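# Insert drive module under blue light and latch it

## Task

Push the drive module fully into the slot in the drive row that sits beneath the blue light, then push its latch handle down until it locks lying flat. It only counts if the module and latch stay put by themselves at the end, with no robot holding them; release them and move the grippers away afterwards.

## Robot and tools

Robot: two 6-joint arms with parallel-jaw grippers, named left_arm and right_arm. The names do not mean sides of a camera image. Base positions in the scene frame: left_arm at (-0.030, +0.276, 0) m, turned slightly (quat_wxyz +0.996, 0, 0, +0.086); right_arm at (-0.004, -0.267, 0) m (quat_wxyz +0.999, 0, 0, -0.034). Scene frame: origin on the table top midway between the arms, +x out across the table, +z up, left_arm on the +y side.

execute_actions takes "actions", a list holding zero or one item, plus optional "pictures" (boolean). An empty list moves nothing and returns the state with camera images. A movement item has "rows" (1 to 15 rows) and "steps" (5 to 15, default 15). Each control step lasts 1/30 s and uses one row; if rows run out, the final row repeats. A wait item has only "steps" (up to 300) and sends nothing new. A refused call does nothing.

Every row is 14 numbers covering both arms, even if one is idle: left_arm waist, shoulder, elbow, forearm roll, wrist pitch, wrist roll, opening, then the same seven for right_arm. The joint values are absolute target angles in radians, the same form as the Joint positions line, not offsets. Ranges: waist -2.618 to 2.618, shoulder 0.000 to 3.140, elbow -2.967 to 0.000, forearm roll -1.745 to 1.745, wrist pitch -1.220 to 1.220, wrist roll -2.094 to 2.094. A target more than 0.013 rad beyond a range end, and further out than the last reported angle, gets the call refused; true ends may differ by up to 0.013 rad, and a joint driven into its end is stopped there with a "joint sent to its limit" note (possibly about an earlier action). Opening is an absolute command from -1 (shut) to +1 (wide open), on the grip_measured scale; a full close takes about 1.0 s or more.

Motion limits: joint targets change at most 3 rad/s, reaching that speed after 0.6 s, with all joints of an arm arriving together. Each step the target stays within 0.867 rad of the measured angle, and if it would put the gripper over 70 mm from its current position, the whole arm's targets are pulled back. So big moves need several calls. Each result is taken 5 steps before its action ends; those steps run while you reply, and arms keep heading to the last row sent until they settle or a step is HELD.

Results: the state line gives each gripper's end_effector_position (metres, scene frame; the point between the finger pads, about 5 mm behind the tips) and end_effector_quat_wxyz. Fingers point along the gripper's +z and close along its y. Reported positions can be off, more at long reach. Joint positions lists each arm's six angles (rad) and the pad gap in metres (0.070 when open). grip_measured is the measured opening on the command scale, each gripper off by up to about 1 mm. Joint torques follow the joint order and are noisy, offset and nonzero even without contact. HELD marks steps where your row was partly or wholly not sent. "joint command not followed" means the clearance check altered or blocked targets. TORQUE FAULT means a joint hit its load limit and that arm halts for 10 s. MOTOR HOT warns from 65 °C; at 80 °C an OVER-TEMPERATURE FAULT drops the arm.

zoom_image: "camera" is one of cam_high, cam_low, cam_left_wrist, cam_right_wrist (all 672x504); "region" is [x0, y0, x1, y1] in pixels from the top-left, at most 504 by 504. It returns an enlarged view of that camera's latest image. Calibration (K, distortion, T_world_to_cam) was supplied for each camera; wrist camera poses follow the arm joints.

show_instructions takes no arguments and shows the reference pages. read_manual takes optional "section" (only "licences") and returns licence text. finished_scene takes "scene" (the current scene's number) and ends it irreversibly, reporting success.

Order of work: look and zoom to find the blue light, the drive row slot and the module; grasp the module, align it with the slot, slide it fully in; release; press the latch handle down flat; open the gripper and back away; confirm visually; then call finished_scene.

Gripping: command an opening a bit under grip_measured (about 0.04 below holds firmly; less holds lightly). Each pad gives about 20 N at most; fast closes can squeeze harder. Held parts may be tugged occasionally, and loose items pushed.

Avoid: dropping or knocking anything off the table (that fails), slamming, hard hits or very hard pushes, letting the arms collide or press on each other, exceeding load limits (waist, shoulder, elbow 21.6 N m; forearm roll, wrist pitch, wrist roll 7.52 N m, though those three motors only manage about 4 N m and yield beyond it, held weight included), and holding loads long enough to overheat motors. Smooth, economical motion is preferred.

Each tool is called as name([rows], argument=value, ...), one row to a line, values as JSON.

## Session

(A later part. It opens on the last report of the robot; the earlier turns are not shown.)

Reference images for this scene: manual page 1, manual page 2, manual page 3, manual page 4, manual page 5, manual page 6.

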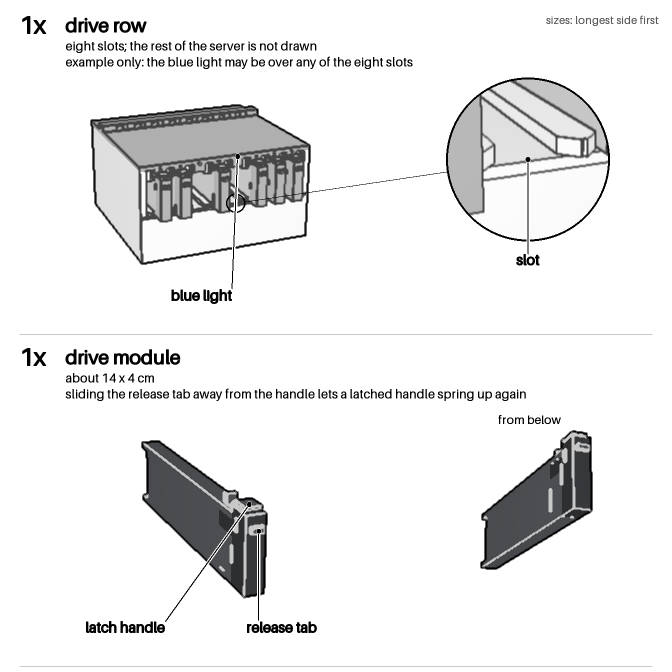

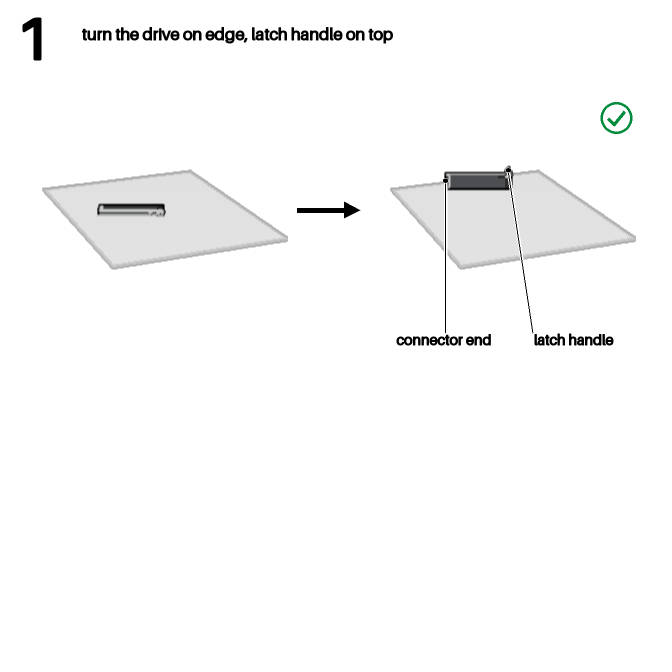

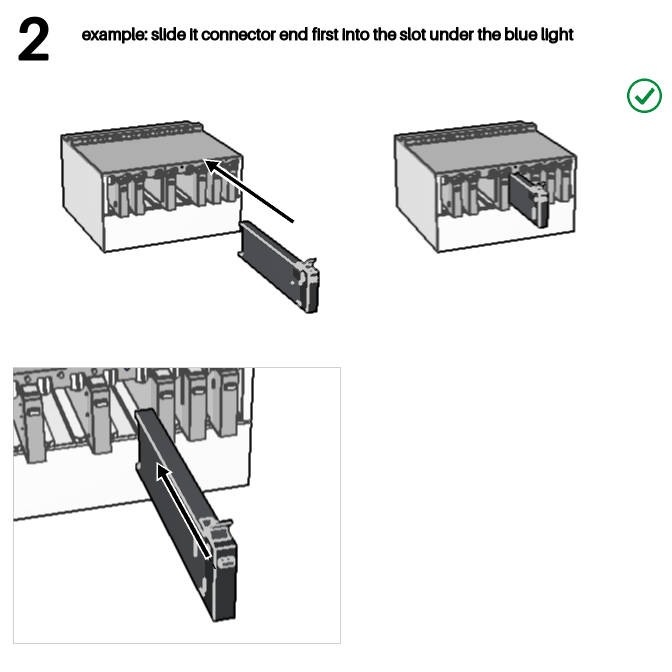

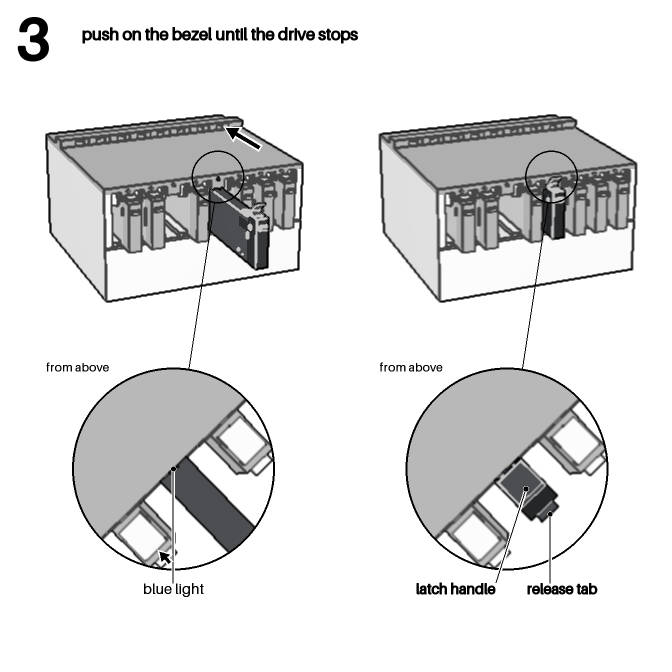

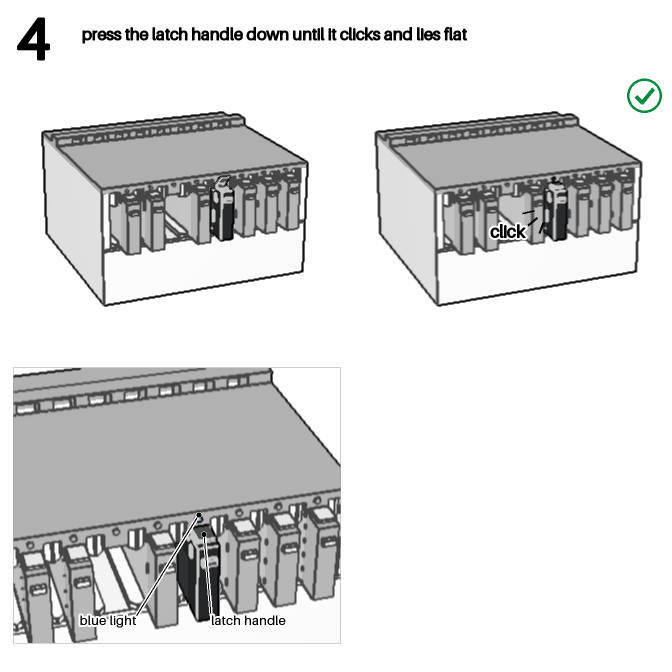

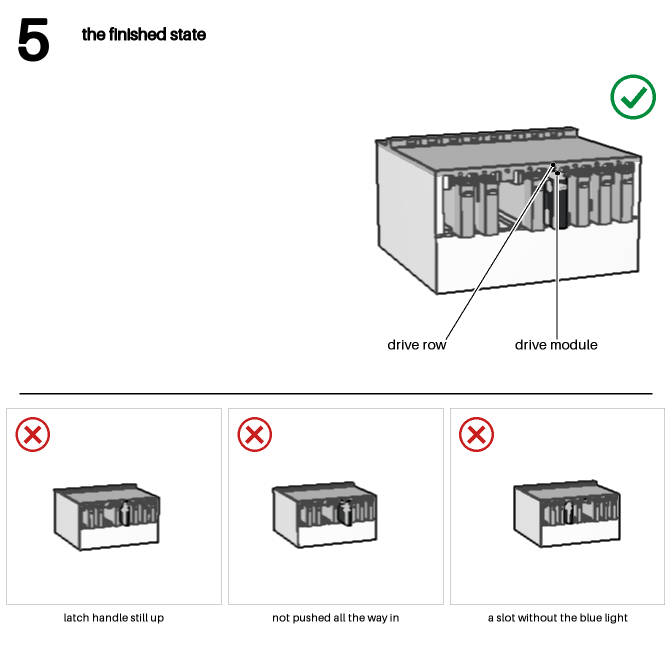

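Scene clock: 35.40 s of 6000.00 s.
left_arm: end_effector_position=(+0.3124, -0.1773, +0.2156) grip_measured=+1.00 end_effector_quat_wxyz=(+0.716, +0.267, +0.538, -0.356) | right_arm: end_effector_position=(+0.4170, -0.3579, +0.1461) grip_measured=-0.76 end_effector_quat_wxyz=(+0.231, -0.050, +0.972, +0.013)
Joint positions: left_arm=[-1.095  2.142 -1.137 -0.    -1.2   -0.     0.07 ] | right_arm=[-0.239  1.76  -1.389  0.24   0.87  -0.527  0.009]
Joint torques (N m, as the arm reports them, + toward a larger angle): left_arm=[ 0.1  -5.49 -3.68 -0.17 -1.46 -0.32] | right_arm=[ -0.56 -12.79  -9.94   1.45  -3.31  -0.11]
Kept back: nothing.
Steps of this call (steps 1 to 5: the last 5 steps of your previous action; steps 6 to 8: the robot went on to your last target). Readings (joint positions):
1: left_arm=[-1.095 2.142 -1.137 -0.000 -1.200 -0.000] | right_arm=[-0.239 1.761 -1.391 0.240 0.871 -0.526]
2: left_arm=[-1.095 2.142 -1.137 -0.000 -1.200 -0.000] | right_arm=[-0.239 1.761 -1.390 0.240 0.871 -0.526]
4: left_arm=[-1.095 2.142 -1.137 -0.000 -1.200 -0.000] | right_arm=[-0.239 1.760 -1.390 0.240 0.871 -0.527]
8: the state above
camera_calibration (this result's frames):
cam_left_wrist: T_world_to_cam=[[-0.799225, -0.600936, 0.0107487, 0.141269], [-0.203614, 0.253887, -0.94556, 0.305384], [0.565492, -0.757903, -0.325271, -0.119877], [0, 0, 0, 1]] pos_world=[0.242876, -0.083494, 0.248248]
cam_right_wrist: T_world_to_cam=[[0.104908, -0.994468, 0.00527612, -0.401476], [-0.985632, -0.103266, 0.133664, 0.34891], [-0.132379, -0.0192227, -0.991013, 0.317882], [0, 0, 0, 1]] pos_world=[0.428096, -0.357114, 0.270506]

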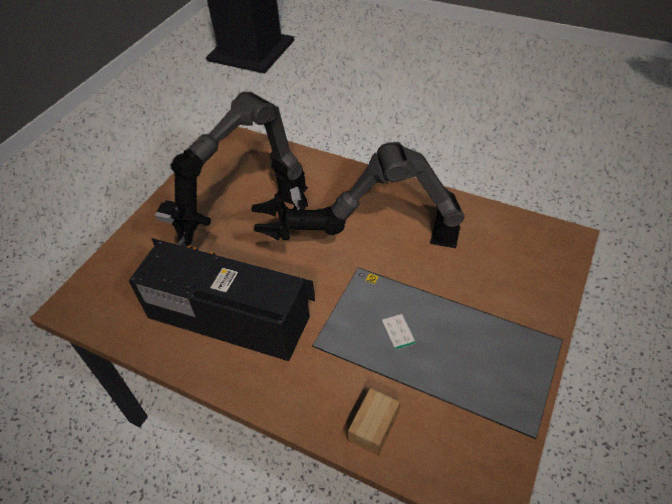

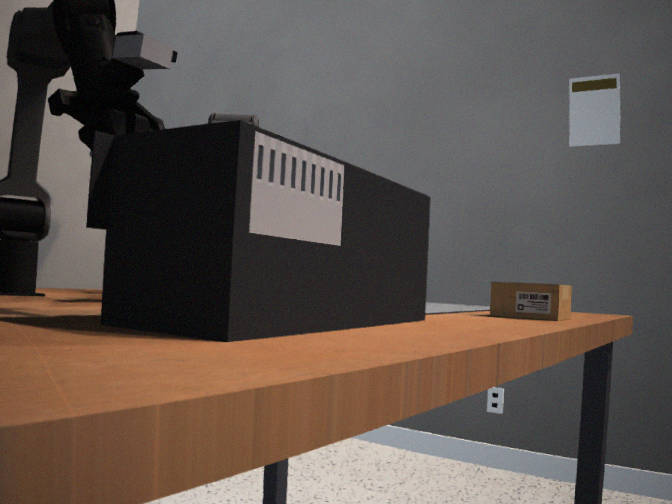

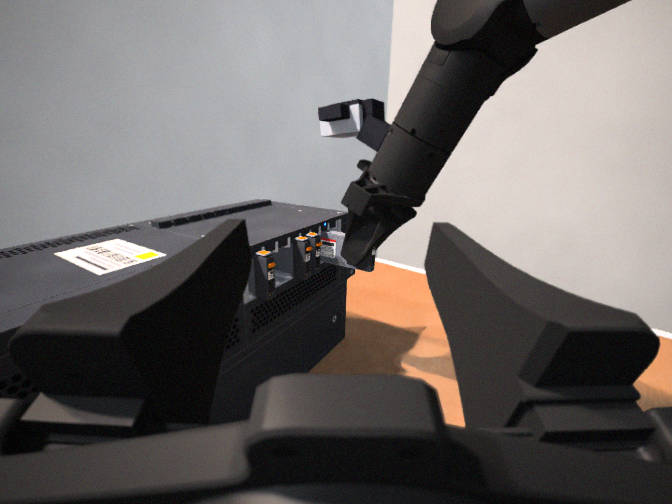

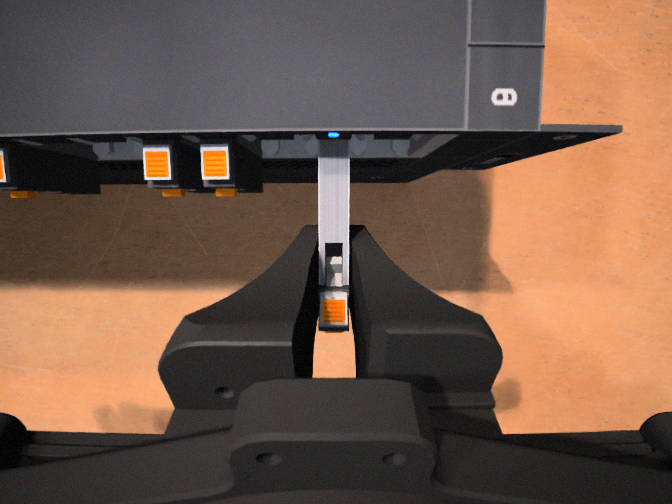

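execute_actions([
  {"rows":[[-1.095,2.142,-1.1372,0,-1.2,0,1,-0.2414,1.7544,-1.3897,0.2394,0.871,-0.5271,-0.4]],"steps":10},
])

execute_actions([
  {"rows":[[-1.095,2.142,-1.1372,0,-1.2,0,1,-0.3115,1.5995,-1.1935,0.2838,0.848,-0.6268,-0.4]],"steps":15},
])

execute_actions([
  {"rows":[[-1.095,2.142,-1.1372,0,-1.2,0,1,-0.3115,1.5995,-1.1935,0.2838,0.848,-0.6268,-1]],"steps":12},
])

execute_actions([
  {"rows":[[-1.095,2.142,-1.1372,0,-1.2,0,1,-0.2802,1.66,-1.266,0.2654,0.8518,-0.5839,-1]],"steps":15},
])

execute_actions([
  {"rows":[[-1.095,2.142,-1.1372,0,-1.2,0,1,-0.2414,1.7544,-1.3897,0.2394,0.871,-0.5271,-1]],"steps":15},
])

execute_actions([
  {"steps":8},
], pictures=true)

Scene clock: 35.87 s of 6000.00 s.
left_arm: end_effector_position=(+0.3124, -0.1773, +0.2156) grip_measured=+1.00 end_effector_quat_wxyz=(+0.716, +0.267, +0.538, -0.356) | right_arm: end_effector_position=(+0.4220, -0.3604, +0.1608) grip_measured=-0.46 end_effector_quat_wxyz=(+0.253, -0.049, +0.966, +0.006)
Joint positions: left_arm=[-1.095  2.142 -1.137 -0.    -1.2   -0.     0.07 ] | right_arm=[-0.242  1.739 -1.402  0.245  0.855 -0.527  0.019]
Joint torques (N m, as the arm reports them, + toward a larger angle): left_arm=[ 0.35 -5.56 -3.76 -0.15 -1.46 -0.34] | right_arm=[-0.87 -5.54 -2.77  0.03 -0.07 -0.03]
Steps of this call (steps 1 to 9: the robot went on to your last target; steps 10 to 14: the first 5 steps of this action). Readings (joint positions):
10: left_arm=[-1.095 2.142 -1.137 -0.000 -1.200 -0.000] | right_arm=[-0.240 1.758 -1.389 0.241 0.868 -0.527]
11: left_arm=[-1.095 2.142 -1.137 -0.000 -1.200 -0.000] | right_arm=[-0.241 1.751 -1.395 0.244 0.859 -0.527]
13: left_arm=[-1.095 2.142 -1.137 -0.000 -1.200 -0.000] | right_arm=[-0.242 1.740 -1.402 0.245 0.853 -0.527]
14: the state above

Scene clock: 36.37 s of 6000.00 s.
left_arm: end_effector_position=(+0.3124, -0.1773, +0.2156) grip_measured=+1.00 end_effector_quat_wxyz=(+0.716, +0.267, +0.538, -0.356) | right_arm: end_effector_position=(+0.3707, -0.3643, +0.1494) grip_measured=-0.40 end_effector_quat_wxyz=(+0.233, -0.050, +0.971, +0.011)
Joint positions: left_arm=[-1.095  2.142 -1.137 -0.    -1.2   -0.     0.07 ] | right_arm=[-0.306  1.611 -1.21   0.279  0.851 -0.618  0.021]
Joint torques (N m, as the arm reports them, + toward a larger angle): left_arm=[ 0.17 -5.45 -3.73 -0.15 -1.44 -0.28] | right_arm=[-0.01 -4.7  -4.04  0.32 -0.45  0.  ]
Steps of this call (steps 1 to 5: the last 5 steps of your previous action; steps 6 to 15: the first 10 steps of this action). Readings (joint positions):
6: left_arm=[-1.095 2.142 -1.137 -0.000 -1.200 -0.000] | right_arm=[-0.242 1.747 -1.394 0.241 0.866 -0.527]
7: left_arm=[-1.095 2.142 -1.137 -0.000 -1.200 -0.000] | right_arm=[-0.243 1.746 -1.390 0.241 0.867 -0.528]
9: left_arm=[-1.095 2.142 -1.137 -0.000 -1.200 -0.000] | right_arm=[-0.251 1.731 -1.364 0.245 0.866 -0.541]
13: left_arm=[-1.095 2.142 -1.137 -0.000 -1.200 -0.000] | right_arm=[-0.291 1.645 -1.251 0.270 0.855 -0.597]
15: the state above

Scene clock: 36.77 s of 6000.00 s.
left_arm: end_effector_position=(+0.3124, -0.1773, +0.2156) grip_measured=+1.00 end_effector_quat_wxyz=(+0.716, +0.267, +0.538, -0.356) | right_arm: end_effector_position=(+0.3666, -0.3644, +0.1488) grip_measured=-0.82 end_effector_quat_wxyz=(+0.233, -0.050, +0.971, +0.012)
Joint positions: left_arm=[-1.095  2.142 -1.137 -0.    -1.2   -0.     0.07 ] | right_arm=[-0.312  1.599 -1.193  0.284  0.848 -0.627  0.006]
Joint torques (N m, as the arm reports them, + toward a larger angle): left_arm=[ 0.19 -5.45 -3.53 -0.13 -1.46 -0.31] | right_arm=[ 0.35 -4.49 -4.43  0.37 -0.37  0.08]
Steps of this call (steps 1 to 5: the last 5 steps of your previous action; steps 6 to 12: the first 7 steps of this action). Readings (joint positions):
6: left_arm=[-1.095 2.142 -1.137 -0.000 -1.200 -0.000] | right_arm=[-0.312 1.597 -1.192 0.284 0.848 -0.628]
7: left_arm=[-1.095 2.142 -1.137 -0.000 -1.200 -0.000] | right_arm=[-0.312 1.598 -1.192 0.284 0.848 -0.628]
9: left_arm=[-1.095 2.142 -1.137 -0.000 -1.200 -0.000] | right_arm=[-0.312 1.598 -1.192 0.284 0.848 -0.627]
12: the state above

Scene clock: 37.27 s of 6000.00 s.
left_arm: end_effector_position=(+0.3124, -0.1773, +0.2156) grip_measured=+1.00 end_effector_quat_wxyz=(+0.716, +0.267, +0.538, -0.356) | right_arm: end_effector_position=(+0.3875, -0.3615, +0.1482) grip_measured=-1.00 end_effector_quat_wxyz=(+0.233, -0.050, +0.971, +0.012)
Joint positions: left_arm=[-1.095  2.142 -1.137 -0.    -1.2   -0.     0.07 ] | right_arm=[-0.279  1.663 -1.269  0.266  0.851 -0.582  0.   ]
Joint torques (N m, as the arm reports them, + toward a larger angle): left_arm=[ 0.12 -5.51 -3.66 -0.14 -1.45 -0.31] | right_arm=[-1.   -6.26 -3.17  0.01 -0.11 -0.21]
Steps of this call (steps 1 to 5: the last 5 steps of your previous action; steps 6 to 15: the first 10 steps of this action). Readings (joint positions):
6: left_arm=[-1.095 2.142 -1.137 -0.000 -1.200 -0.000] | right_arm=[-0.312 1.599 -1.193 0.284 0.848 -0.627]
7: left_arm=[-1.095 2.142 -1.137 -0.000 -1.200 -0.000] | right_arm=[-0.310 1.602 -1.197 0.284 0.848 -0.625]
9: left_arm=[-1.095 2.142 -1.137 -0.000 -1.200 -0.000] | right_arm=[-0.299 1.622 -1.221 0.278 0.848 -0.610]
13: left_arm=[-1.095 2.142 -1.137 -0.000 -1.200 -0.000] | right_arm=[-0.279 1.663 -1.269 0.266 0.850 -0.582]
15: the state above

Scene clock: 37.77 s of 6000.00 s.
left_arm: end_effector_position=(+0.3124, -0.1773, +0.2156) grip_measured=+1.00 end_effector_quat_wxyz=(+0.716, +0.267, +0.538, -0.356) | right_arm: end_effector_position=(+0.4170, -0.3586, +0.1481) grip_measured=-1.00 end_effector_quat_wxyz=(+0.233, -0.050, +0.971, +0.012)
Joint positions: left_arm=[-1.095  2.142 -1.137 -0.    -1.2   -0.     0.07 ] | right_arm=[-0.241  1.756 -1.391  0.239  0.871 -0.526  0.   ]
Joint torques (N m, as the arm reports them, + toward a larger angle): left_arm=[ 0.14 -5.55 -3.68 -0.15 -1.43 -0.31] | right_arm=[-0.31 -6.63 -3.64  0.05 -0.12 -0.1 ]
Steps of this call (steps 1 to 5: the last 5 steps of your previous action; steps 6 to 15: the first 10 steps of this action). Readings (joint positions):
6: left_arm=[-1.095 2.142 -1.137 -0.000 -1.200 -0.000] | right_arm=[-0.280 1.661 -1.267 0.266 0.852 -0.583]
7: left_arm=[-1.095 2.142 -1.137 -0.000 -1.200 -0.000] | right_arm=[-0.279 1.662 -1.269 0.265 0.852 -0.583]
9: left_arm=[-1.095 2.142 -1.137 -0.000 -1.200 -0.000] | right_arm=[-0.273 1.679 -1.291 0.259 0.857 -0.572]
13: left_arm=[-1.095 2.142 -1.137 -0.000 -1.200 -0.000] | right_arm=[-0.245 1.746 -1.378 0.242 0.869 -0.532]
15: the state above

Scene clock: 38.03 s of 6000.00 s.
left_arm: end_effector_position=(+0.3124, -0.1773, +0.2156) grip_measured=+1.00 end_effector_quat_wxyz=(+0.716, +0.267, +0.538, -0.356) | right_arm: end_effector_position=(+0.4168, -0.3586, +0.1484) grip_measured=-1.00 end_effector_quat_wxyz=(+0.233, -0.050, +0.971, +0.012)
Joint positions: left_arm=[-1.095  2.142 -1.137 -0.    -1.2   -0.     0.07 ] | right_arm=[-0.241  1.755 -1.391  0.239  0.871 -0.527  0.   ]
Joint torques (N m, as the arm reports them, + toward a larger angle): left_arm=[ 0.17 -5.63 -3.7  -0.13 -1.43 -0.32] | right_arm=[-0.99 -6.7  -2.99  0.06 -0.14 -0.18]
Kept back: nothing.
Steps of this call (steps 1 to 5: the last 5 steps of your previous action; steps 6 to 8: the robot went on to your last target). Readings (joint positions):
1: left_arm=[-1.095 2.142 -1.137 -0.000 -1.200 -0.000] | right_arm=[-0.241 1.756 -1.391 0.239 0.871 -0.526]
2: left_arm=[-1.095 2.142 -1.137 -0.000 -1.200 -0.000] | right_arm=[-0.241 1.756 -1.391 0.239 0.871 -0.526]
4: left_arm=[-1.095 2.142 -1.137 -0.000 -1.200 -0.000] | right_arm=[-0.241 1.756 -1.391 0.239 0.871 -0.526]
8: the state above
camera_calibration (this result's frames):
cam_left_wrist: T_world_to_cam=[[-0.799224, -0.600937, 0.010749, 0.141269], [-0.203614, 0.253886, -0.94556, 0.305384], [0.565492, -0.757903, -0.325271, -0.119877], [0, 0, 0, 1]] pos_world=[0.242876, -0.0834939, 0.248248]
cam_right_wrist: T_world_to_cam=[[0.10359, -0.994589, 0.0079159, -0.402138], [-0.986314, -0.101695, 0.129779, 0.349791], [-0.128272, -0.0212513, -0.991511, 0.317691], [0, 0, 0, 1]] pos_world=[0.427412, -0.357639, 0.272782]

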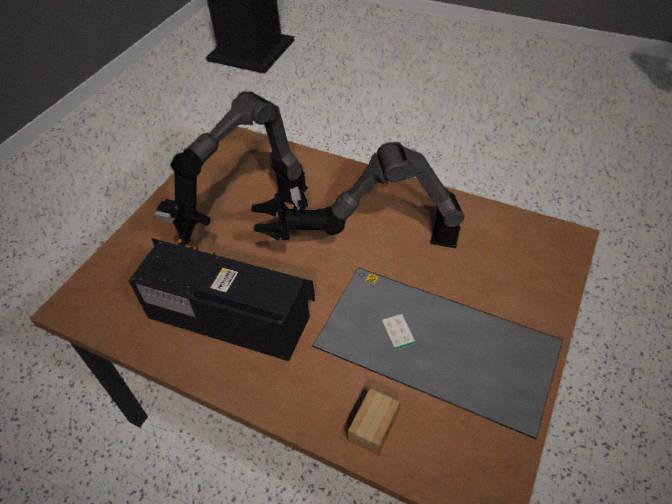

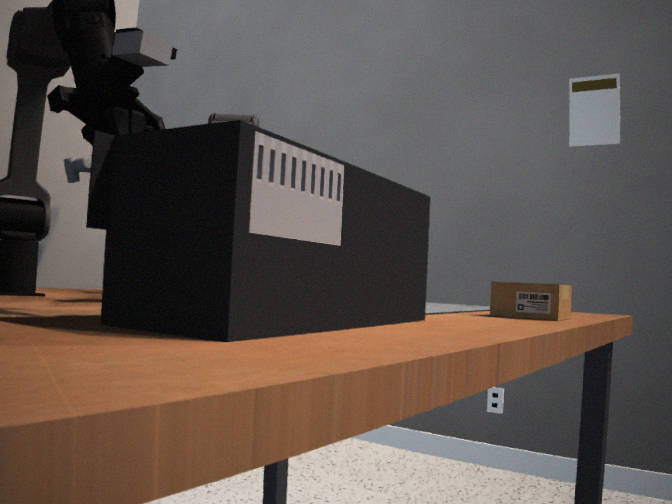

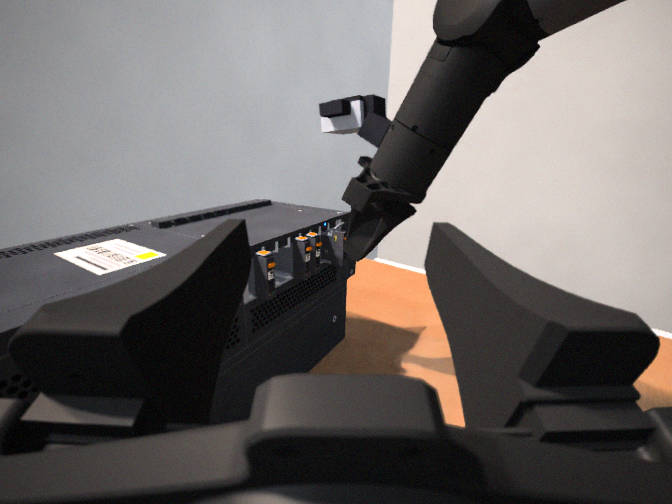

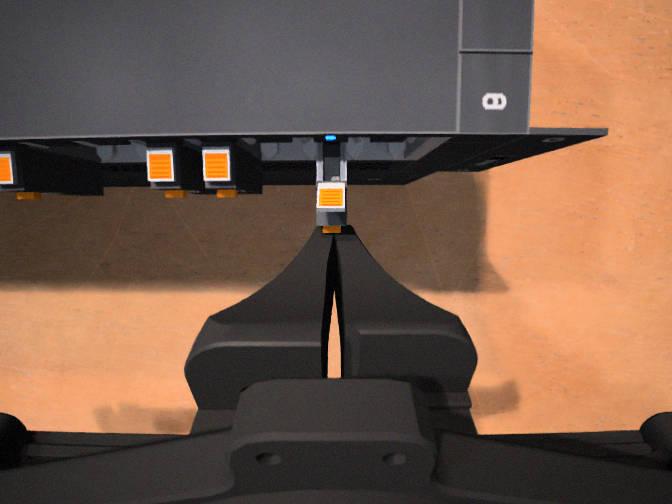

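execute_actions([
  {"rows":[[-1.095,2.142,-1.1372,0,-1.2,0,1,-0.225,1.796,-1.446,0.2285,0.882,-0.503,-1]],"steps":15},
])

execute_actions([
  {"steps":8},
], pictures=true)

Scene clock: 38.53 s of 6000.00 s.
left_arm: end_effector_position=(+0.3124, -0.1773, +0.2156) grip_measured=+1.00 end_effector_quat_wxyz=(+0.716, +0.267, +0.538, -0.356) | right_arm: end_effector_position=(+0.4274, -0.3570, +0.1472) grip_measured=-1.00 end_effector_quat_wxyz=(+0.229, -0.050, +0.972, +0.012)
Joint positions: left_arm=[-1.095  2.142 -1.137 -0.    -1.2   -0.     0.07 ] | right_arm=[-0.226  1.795 -1.445  0.226  0.89  -0.503  0.   ]
Joint torques (N m, as the arm reports them, + toward a larger angle): left_arm=[ 0.29 -5.42 -3.59 -0.13 -1.44 -0.33] | right_arm=[ 2.18 -5.43 -5.32  0.86 -2.03 -0.06]
Steps of this call (steps 1 to 5: the robot went on to your last target; steps 6 to 15: the first 10 steps of this action). Readings (joint positions):
6: left_arm=[-1.095 2.142 -1.137 -0.000 -1.200 -0.000] | right_arm=[-0.241 1.755 -1.390 0.239 0.871 -0.527]
7: left_arm=[-1.095 2.142 -1.137 -0.000 -1.200 -0.000] | right_arm=[-0.241 1.756 -1.391 0.239 0.872 -0.526]
9: left_arm=[-1.095 2.142 -1.137 -0.000 -1.200 -0.000] | right_arm=[-0.235 1.772 -1.415 0.234 0.878 -0.516]
13: left_arm=[-1.095 2.142 -1.137 -0.000 -1.200 -0.000] | right_arm=[-0.226 1.795 -1.445 0.226 0.890 -0.503]
15: the state above

Scene clock: 38.80 s of 6000.00 s.
left_arm: end_effector_position=(+0.3124, -0.1773, +0.2156) grip_measured=+1.00 end_effector_quat_wxyz=(+0.716, +0.267, +0.538, -0.356) | right_arm: end_effector_position=(+0.4288, -0.3569, +0.1475) grip_measured=-1.00 end_effector_quat_wxyz=(+0.232, -0.050, +0.971, +0.012)
Joint positions: left_arm=[-1.095  2.142 -1.137 -0.    -1.2   -0.     0.07 ] | right_arm=[-0.225  1.796 -1.445  0.228  0.883 -0.503  0.   ]
Joint torques (N m, as the arm reports them, + toward a larger angle): left_arm=[ 0.31 -5.52 -3.67 -0.13 -1.44 -0.33] | right_arm=[ 1.84 -5.74 -6.02  0.89 -1.71 -0.13]
Kept back: nothing.
Steps of this call (steps 1 to 5: the last 5 steps of your previous action; steps 6 to 8: the robot went on to your last target). Readings (joint positions):
1: left_arm=[-1.095 2.142 -1.137 -0.000 -1.200 -0.000] | right_arm=[-0.226 1.795 -1.445 0.226 0.888 -0.503]
2: left_arm=[-1.095 2.142 -1.137 -0.000 -1.200 -0.000] | right_arm=[-0.226 1.795 -1.445 0.226 0.887 -0.503]
4: left_arm=[-1.095 2.142 -1.137 -0.000 -1.200 -0.000] | right_arm=[-0.225 1.796 -1.445 0.227 0.884 -0.503]
8: the state above
camera_calibration (this result's frames):
cam_left_wrist: T_world_to_cam=[[-0.799224, -0.600936, 0.0107489, 0.141269], [-0.203614, 0.253886, -0.94556, 0.305384], [0.565492, -0.757903, -0.325271, -0.119877], [0, 0, 0, 1]] pos_world=[0.242876, -0.0834939, 0.248248]
cam_right_wrist: T_world_to_cam=[[0.103823, -0.994569, 0.0073511, -0.401602], [-0.985912, -0.101939, 0.132609, 0.361249], [-0.13114, -0.0210154, -0.991141, 0.319611], [0, 0, 0, 1]] pos_world=[0.439769, -0.355879, 0.271826]

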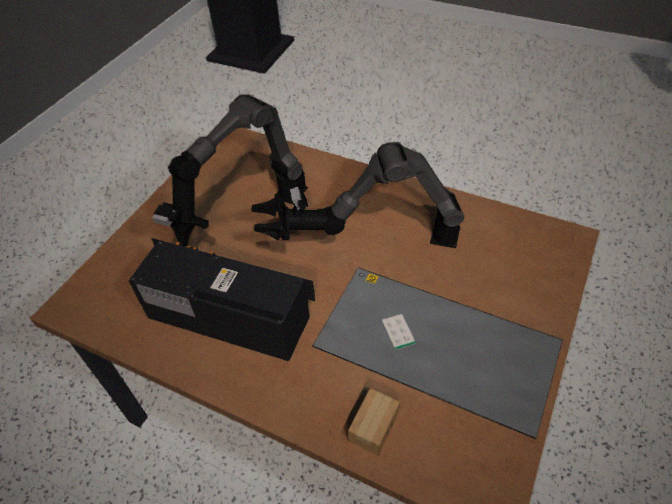

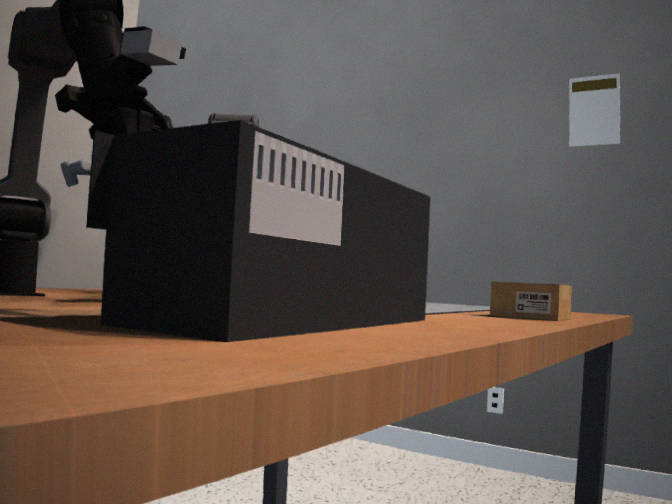

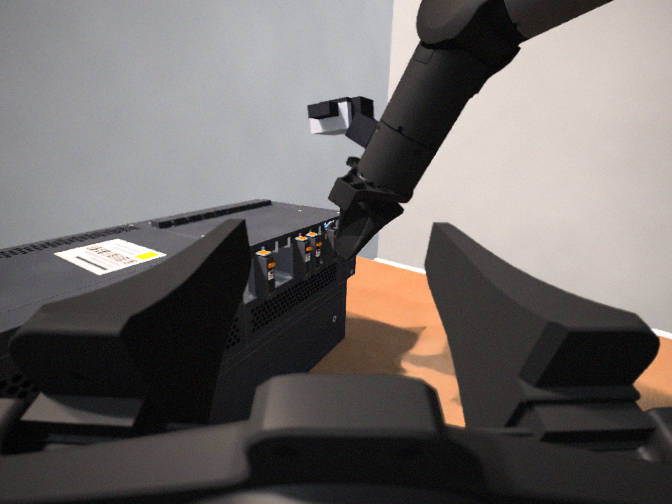

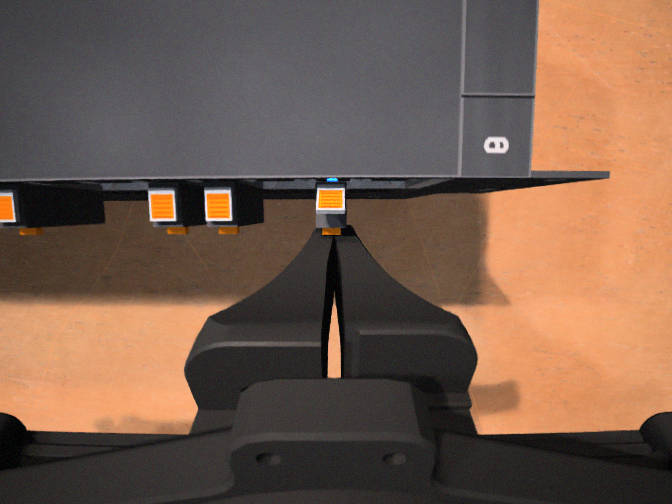

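execute_actions([
  {"rows":[[-1.095,2.142,-1.1372,0,-1.2,0,1,-0.2414,1.7544,-1.3897,0.2394,0.871,-0.5271,-1]],"steps":10},
])

execute_actions([
  {"rows":[[-1.095,2.142,-1.1372,0,-1.2,0,1,-0.2414,1.74,-1.6363,0.2024,1.1257,-0.4588,-1]],"steps":15},
])

execute_actions([
  {"rows":[[-1.095,2.142,-1.1372,0,-1.2,0,1,-0.2135,1.8242,-1.6934,0.1922,1.0937,-0.4342,-1]],"steps":15},
])

execute_actions([
  {"rows":[[-1.095,2.142,-1.1372,0,-1.2,0,1,-0.2135,1.8249,-1.5912,0.204,0.9928,-0.4577,-1]],"steps":15},
])

execute_actions([
  {"steps":10},
])

execute_actions([
  {"rows":[[-1.095,2.142,-1.1372,0,-1.2,0,1,-0.2414,1.74,-1.6363,0.2024,1.1257,-0.4588,-1]],"steps":15},
])

execute_actions([
  {"steps":10},
], pictures=true)

zoom_image(camera="cam_left_wrist", region=[280, 195, 380, 285])

Scene clock: 39.63 s of 6000.00 s.
left_arm: end_effector_position=(+0.3124, -0.1773, +0.2156) grip_measured=+1.00 end_effector_quat_wxyz=(+0.716, +0.267, +0.538, -0.356) | right_arm: end_effector_position=(+0.4229, -0.3579, +0.1504) grip_measured=-1.00 end_effector_quat_wxyz=(+0.239, -0.050, +0.970, +0.011)
Joint positions: left_arm=[-1.095  2.142 -1.137 -0.    -1.2   -0.     0.07 ] | right_arm=[-0.235  1.766 -1.408  0.241  0.864 -0.522  0.   ]
Joint torques (N m, as the arm reports them, + toward a larger angle): left_arm=[ 0.28 -5.6  -3.49 -0.15 -1.43 -0.3 ] | right_arm=[-0.06 -5.27 -3.82  0.25 -0.23  0.  ]
Steps of this call (steps 1 to 15: the robot went on to your last target; steps 16 to 20: nothing new was sent; steps 21 to 25: the first 5 steps of this action). Readings (joint positions):
21: left_arm=[-1.095 2.142 -1.137 -0.000 -1.200 -0.000] | right_arm=[-0.225 1.796 -1.446 0.228 0.882 -0.503]
22: left_arm=[-1.095 2.142 -1.137 -0.000 -1.200 -0.000] | right_arm=[-0.225 1.795 -1.444 0.229 0.882 -0.504]
24: left_arm=[-1.095 2.142 -1.137 -0.000 -1.200 -0.000] | right_arm=[-0.230 1.779 -1.424 0.238 0.868 -0.515]
25: the state above

Scene clock: 40.13 s of 6000.00 s.
left_arm: end_effector_position=(+0.3124, -0.1773, +0.2156) grip_measured=+1.00 end_effector_quat_wxyz=(+0.716, +0.267, +0.538, -0.356) | right_arm: end_effector_position=(+0.4181, -0.3587, +0.2030) grip_measured=-1.00 end_effector_quat_wxyz=(+0.234, -0.050, +0.971, +0.013)
Joint positions: left_arm=[-1.095  2.142 -1.137 -0.    -1.2   -0.     0.07 ] | right_arm=[-0.241  1.743 -1.591  0.21   1.078 -0.472  0.   ]
Joint torques (N m, as the arm reports them, + toward a larger angle): left_arm=[ 0.32 -5.55 -3.52 -0.14 -1.47 -0.33] | right_arm=[-0.94 -5.51 -2.82  0.01 -0.49 -0.01]
Steps of this call (steps 1 to 5: the last 5 steps of your previous action; steps 6 to 15: the first 10 steps of this action). Readings (joint positions):
6: left_arm=[-1.095 2.142 -1.137 -0.000 -1.200 -0.000] | right_arm=[-0.240 1.753 -1.392 0.242 0.867 -0.528]
7: left_arm=[-1.095 2.142 -1.137 -0.000 -1.200 -0.000] | right_arm=[-0.241 1.753 -1.393 0.241 0.871 -0.527]
9: left_arm=[-1.095 2.142 -1.137 -0.000 -1.200 -0.000] | right_arm=[-0.241 1.753 -1.414 0.237 0.897 -0.520]
13: left_arm=[-1.095 2.142 -1.137 -0.000 -1.200 -0.000] | right_arm=[-0.241 1.749 -1.529 0.219 1.016 -0.488]
15: the state above

Scene clock: 40.63 s of 6000.00 s.
left_arm: end_effector_position=(+0.3124, -0.1773, +0.2156) grip_measured=+1.00 end_effector_quat_wxyz=(+0.716, +0.267, +0.538, -0.356) | right_arm: end_effector_position=(+0.4418, -0.3560, +0.1982) grip_measured=-1.00 end_effector_quat_wxyz=(+0.232, -0.050, +0.971, +0.012)
Joint positions: left_arm=[-1.095  2.142 -1.137 -0.    -1.2   -0.     0.07 ] | right_arm=[-0.213  1.828 -1.693  0.192  1.092 -0.434  0.   ]
Joint torques (N m, as the arm reports them, + toward a larger angle): left_arm=[ 0.37 -5.51 -3.61 -0.15 -1.44 -0.33] | right_arm=[-0.63 -7.12 -4.65 -0.02 -0.11 -0.05]
Steps of this call (steps 1 to 5: the last 5 steps of your previous action; steps 6 to 15: the first 10 steps of this action). Readings (joint positions):
6: left_arm=[-1.095 2.142 -1.137 -0.000 -1.200 -0.000] | right_arm=[-0.241 1.739 -1.638 0.202 1.127 -0.458]
7: left_arm=[-1.095 2.142 -1.137 -0.000 -1.200 -0.000] | right_arm=[-0.241 1.741 -1.639 0.202 1.125 -0.458]
9: left_arm=[-1.095 2.142 -1.137 -0.000 -1.200 -0.000] | right_arm=[-0.234 1.764 -1.654 0.199 1.116 -0.451]
13: left_arm=[-1.095 2.142 -1.137 -0.000 -1.200 -0.000] | right_arm=[-0.213 1.828 -1.692 0.192 1.092 -0.434]
15: the state above

Scene clock: 41.13 s of 6000.00 s.
left_arm: end_effector_position=(+0.3124, -0.1773, +0.2156) grip_measured=+1.00 end_effector_quat_wxyz=(+0.716, +0.267, +0.538, -0.356) | right_arm: end_effector_position=(+0.4402, -0.3566, +0.1765) grip_measured=-1.00 end_effector_quat_wxyz=(+0.234, -0.050, +0.971, +0.011)
Joint positions: left_arm=[-1.095  2.142 -1.137 -0.    -1.2   -0.     0.07 ] | right_arm=[-0.215  1.819 -1.591  0.202  0.996 -0.458  0.   ]
Joint torques (N m, as the arm reports them, + toward a larger angle): left_arm=[ 0.24 -5.49 -3.51 -0.16 -1.44 -0.33] | right_arm=[ 0.6  -4.19 -3.23  0.49 -0.89 -0.09]
Steps of this call (steps 1 to 5: the last 5 steps of your previous action; steps 6 to 15: the first 10 steps of this action). Readings (joint positions):
6: left_arm=[-1.095 2.142 -1.137 -0.000 -1.200 -0.000] | right_arm=[-0.213 1.825 -1.693 0.192 1.093 -0.434]
7: left_arm=[-1.095 2.142 -1.137 -0.000 -1.200 -0.000] | right_arm=[-0.213 1.825 -1.692 0.192 1.091 -0.434]
9: left_arm=[-1.095 2.142 -1.137 -0.000 -1.200 -0.000] | right_arm=[-0.213 1.823 -1.669 0.194 1.067 -0.440]
13: left_arm=[-1.095 2.142 -1.137 -0.000 -1.200 -0.000] | right_arm=[-0.214 1.819 -1.596 0.202 1.001 -0.457]
15: the state above

Scene clock: 41.47 s of 6000.00 s.
left_arm: end_effector_position=(+0.3124, -0.1773, +0.2156) grip_measured=+1.00 end_effector_quat_wxyz=(+0.716, +0.267, +0.538, -0.356) | right_arm: end_effector_position=(+0.4414, -0.3565, +0.1742) grip_measured=-1.00 end_effector_quat_wxyz=(+0.233, -0.050, +0.971, +0.012)
Joint positions: left_arm=[-1.095  2.142 -1.137 -0.    -1.2   -0.     0.07 ] | right_arm=[-0.214  1.825 -1.591  0.204  0.992 -0.458  0.   ]
Joint torques (N m, as the arm reports them, + toward a larger angle): left_arm=[ 0.37 -5.42 -3.6  -0.13 -1.45 -0.34] | right_arm=[ 1.46 -4.71 -2.96  0.5  -0.61 -0.02]
Kept back: nothing.
Steps of this call (steps 1 to 5: the last 5 steps of your previous action; steps 6 to 10: the robot went on to your last target). Readings (joint positions):
1: left_arm=[-1.095 2.142 -1.137 -0.000 -1.200 -0.000] | right_arm=[-0.215 1.820 -1.591 0.203 0.995 -0.458]
2: left_arm=[-1.095 2.142 -1.137 -0.000 -1.200 -0.000] | right_arm=[-0.215 1.821 -1.591 0.203 0.994 -0.458]
4: left_arm=[-1.095 2.142 -1.137 -0.000 -1.200 -0.000] | right_arm=[-0.215 1.823 -1.591 0.204 0.993 -0.458]
8: left_arm=[-1.095 2.142 -1.137 -0.000 -1.200 -0.000] | right_arm=[-0.214 1.825 -1.591 0.204 0.992 -0.458]
10: the state above

Scene clock: 41.80 s of 6000.00 s.
left_arm: end_effector_position=(+0.3124, -0.1773, +0.2156) grip_measured=+1.00 end_effector_quat_wxyz=(+0.716, +0.267, +0.538, -0.356) | right_arm: end_effector_position=(+0.4163, -0.3582, +0.2166) grip_measured=-1.00 end_effector_quat_wxyz=(+0.235, -0.050, +0.971, +0.013)
Joint positions: left_arm=[-1.095  2.142 -1.137 -0.    -1.2   -0.     0.07 ] | right_arm=[-0.241  1.737 -1.638  0.204  1.127 -0.458  0.   ]
Joint torques (N m, as the arm reports them, + toward a larger angle): left_arm=[ 0.43 -5.43 -3.67 -0.17 -1.44 -0.32] | right_arm=[-0.37 -4.63 -3.6  -0.04 -0.55 -0.16]
Steps of this call (steps 1 to 10: the first 10 steps of this action). Readings (joint positions):
1: left_arm=[-1.095 2.142 -1.137 -0.000 -1.200 -0.000] | right_arm=[-0.214 1.825 -1.591 0.204 0.992 -0.458]
2: left_arm=[-1.095 2.142 -1.137 -0.000 -1.200 -0.000] | right_arm=[-0.214 1.824 -1.591 0.204 0.994 -0.458]
4: left_arm=[-1.095 2.142 -1.137 -0.000 -1.200 -0.000] | right_arm=[-0.217 1.814 -1.596 0.204 1.017 -0.458]
8: left_arm=[-1.095 2.142 -1.137 -0.000 -1.200 -0.000] | right_arm=[-0.237 1.751 -1.631 0.204 1.110 -0.458]
10: the state above

Scene clock: 42.13 s of 6000.00 s.
left_arm: end_effector_position=(+0.3124, -0.1773, +0.2156) grip_measured=+1.00 end_effector_quat_wxyz=(+0.716, +0.267, +0.538, -0.356) | right_arm: end_effector_position=(+0.4166, -0.3587, +0.2154) grip_measured=-1.00 end_effector_quat_wxyz=(+0.233, -0.050, +0.971, +0.012)
Joint positions: left_arm=[-1.095  2.142 -1.137 -0.    -1.2   -0.     0.07 ] | right_arm=[-0.241  1.74  -1.637  0.203  1.126 -0.459  0.   ]
Joint torques (N m, as the arm reports them, + toward a larger angle): left_arm=[ 0.46 -5.54 -3.68 -0.13 -1.45 -0.33] | right_arm=[-0.42 -5.44 -3.07  0.03 -0.44 -0.18]
Kept back: nothing.
Steps of this call (steps 1 to 5: the last 5 steps of your previous action; steps 6 to 10: the robot went on to your last target). Readings (joint positions):
1: left_arm=[-1.095 2.142 -1.137 -0.000 -1.200 -0.000] | right_arm=[-0.241 1.737 -1.638 0.204 1.128 -0.458]
2: left_arm=[-1.095 2.142 -1.137 -0.000 -1.200 -0.000] | right_arm=[-0.241 1.738 -1.638 0.204 1.127 -0.458]
4: left_arm=[-1.095 2.142 -1.137 -0.000 -1.200 -0.000] | right_arm=[-0.241 1.739 -1.638 0.203 1.126 -0.458]
8: left_arm=[-1.095 2.142 -1.137 -0.000 -1.200 -0.000] | right_arm=[-0.241 1.740 -1.637 0.203 1.126 -0.459]
10: the state above
camera_calibration (this result's frames):
cam_left_wrist: T_world_to_cam=[[-0.799205, -0.600962, 0.0107489, 0.141277], [-0.203622, 0.25388, -0.94556, 0.305385], [0.565516, -0.757885, -0.325271, -0.119881], [0, 0, 0, 1]] pos_world=[0.242887, -0.0834853, 0.248248]
cam_right_wrist: T_world_to_cam=[[0.102975, -0.994654, 0.00777399, -0.402476], [-0.986469, -0.101119, 0.129049, 0.341272], [-0.127573, -0.0209576, -0.991608, 0.383927], [0, 0, 0, 1]] pos_world=[0.427077, -0.357769, 0.339792]

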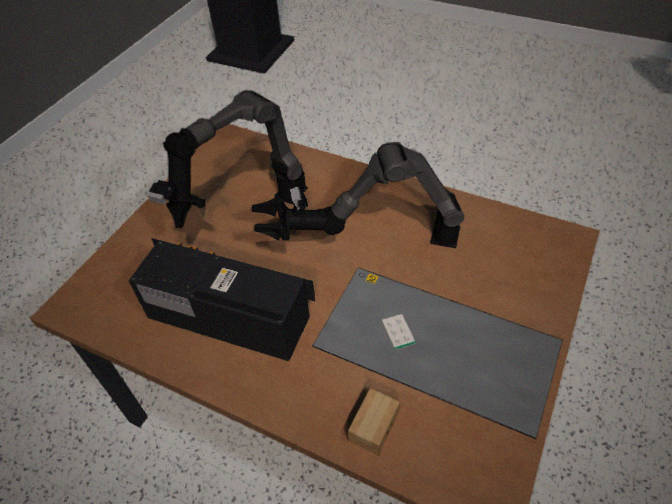

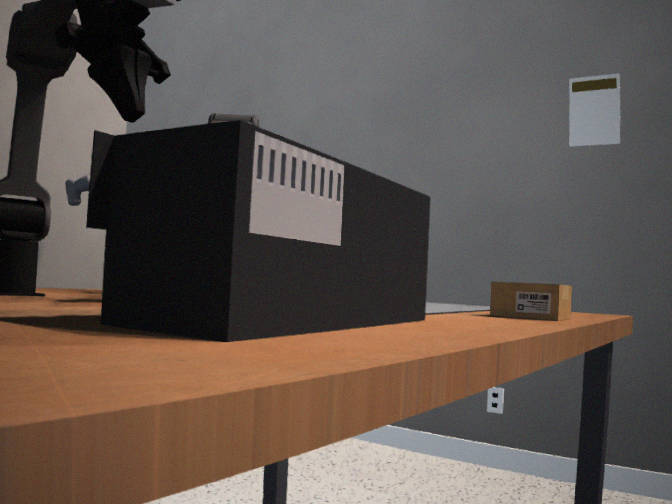

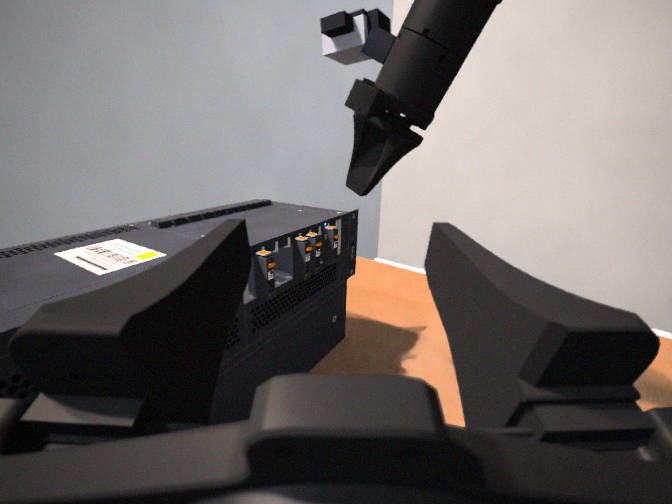

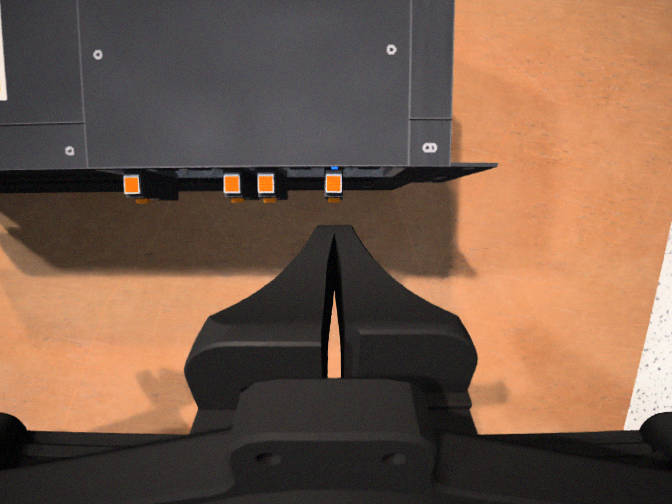

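Region (280, 195, 380, 285) of cam_left_wrist's 672x504 image, scaled by 5.040, with more detail than that image has; it fills the top 454 rows of this view, and the rest is white.

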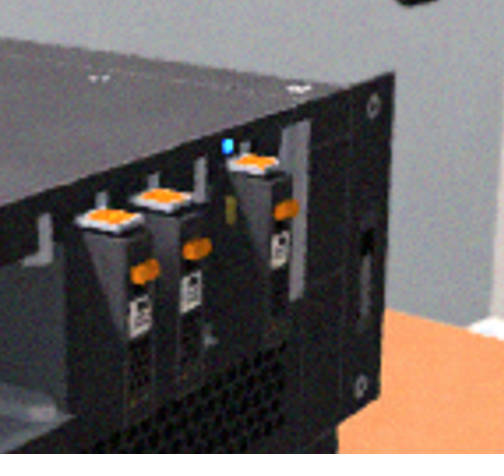

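finished_scene(scene=2)

The scene is finished: the task was done.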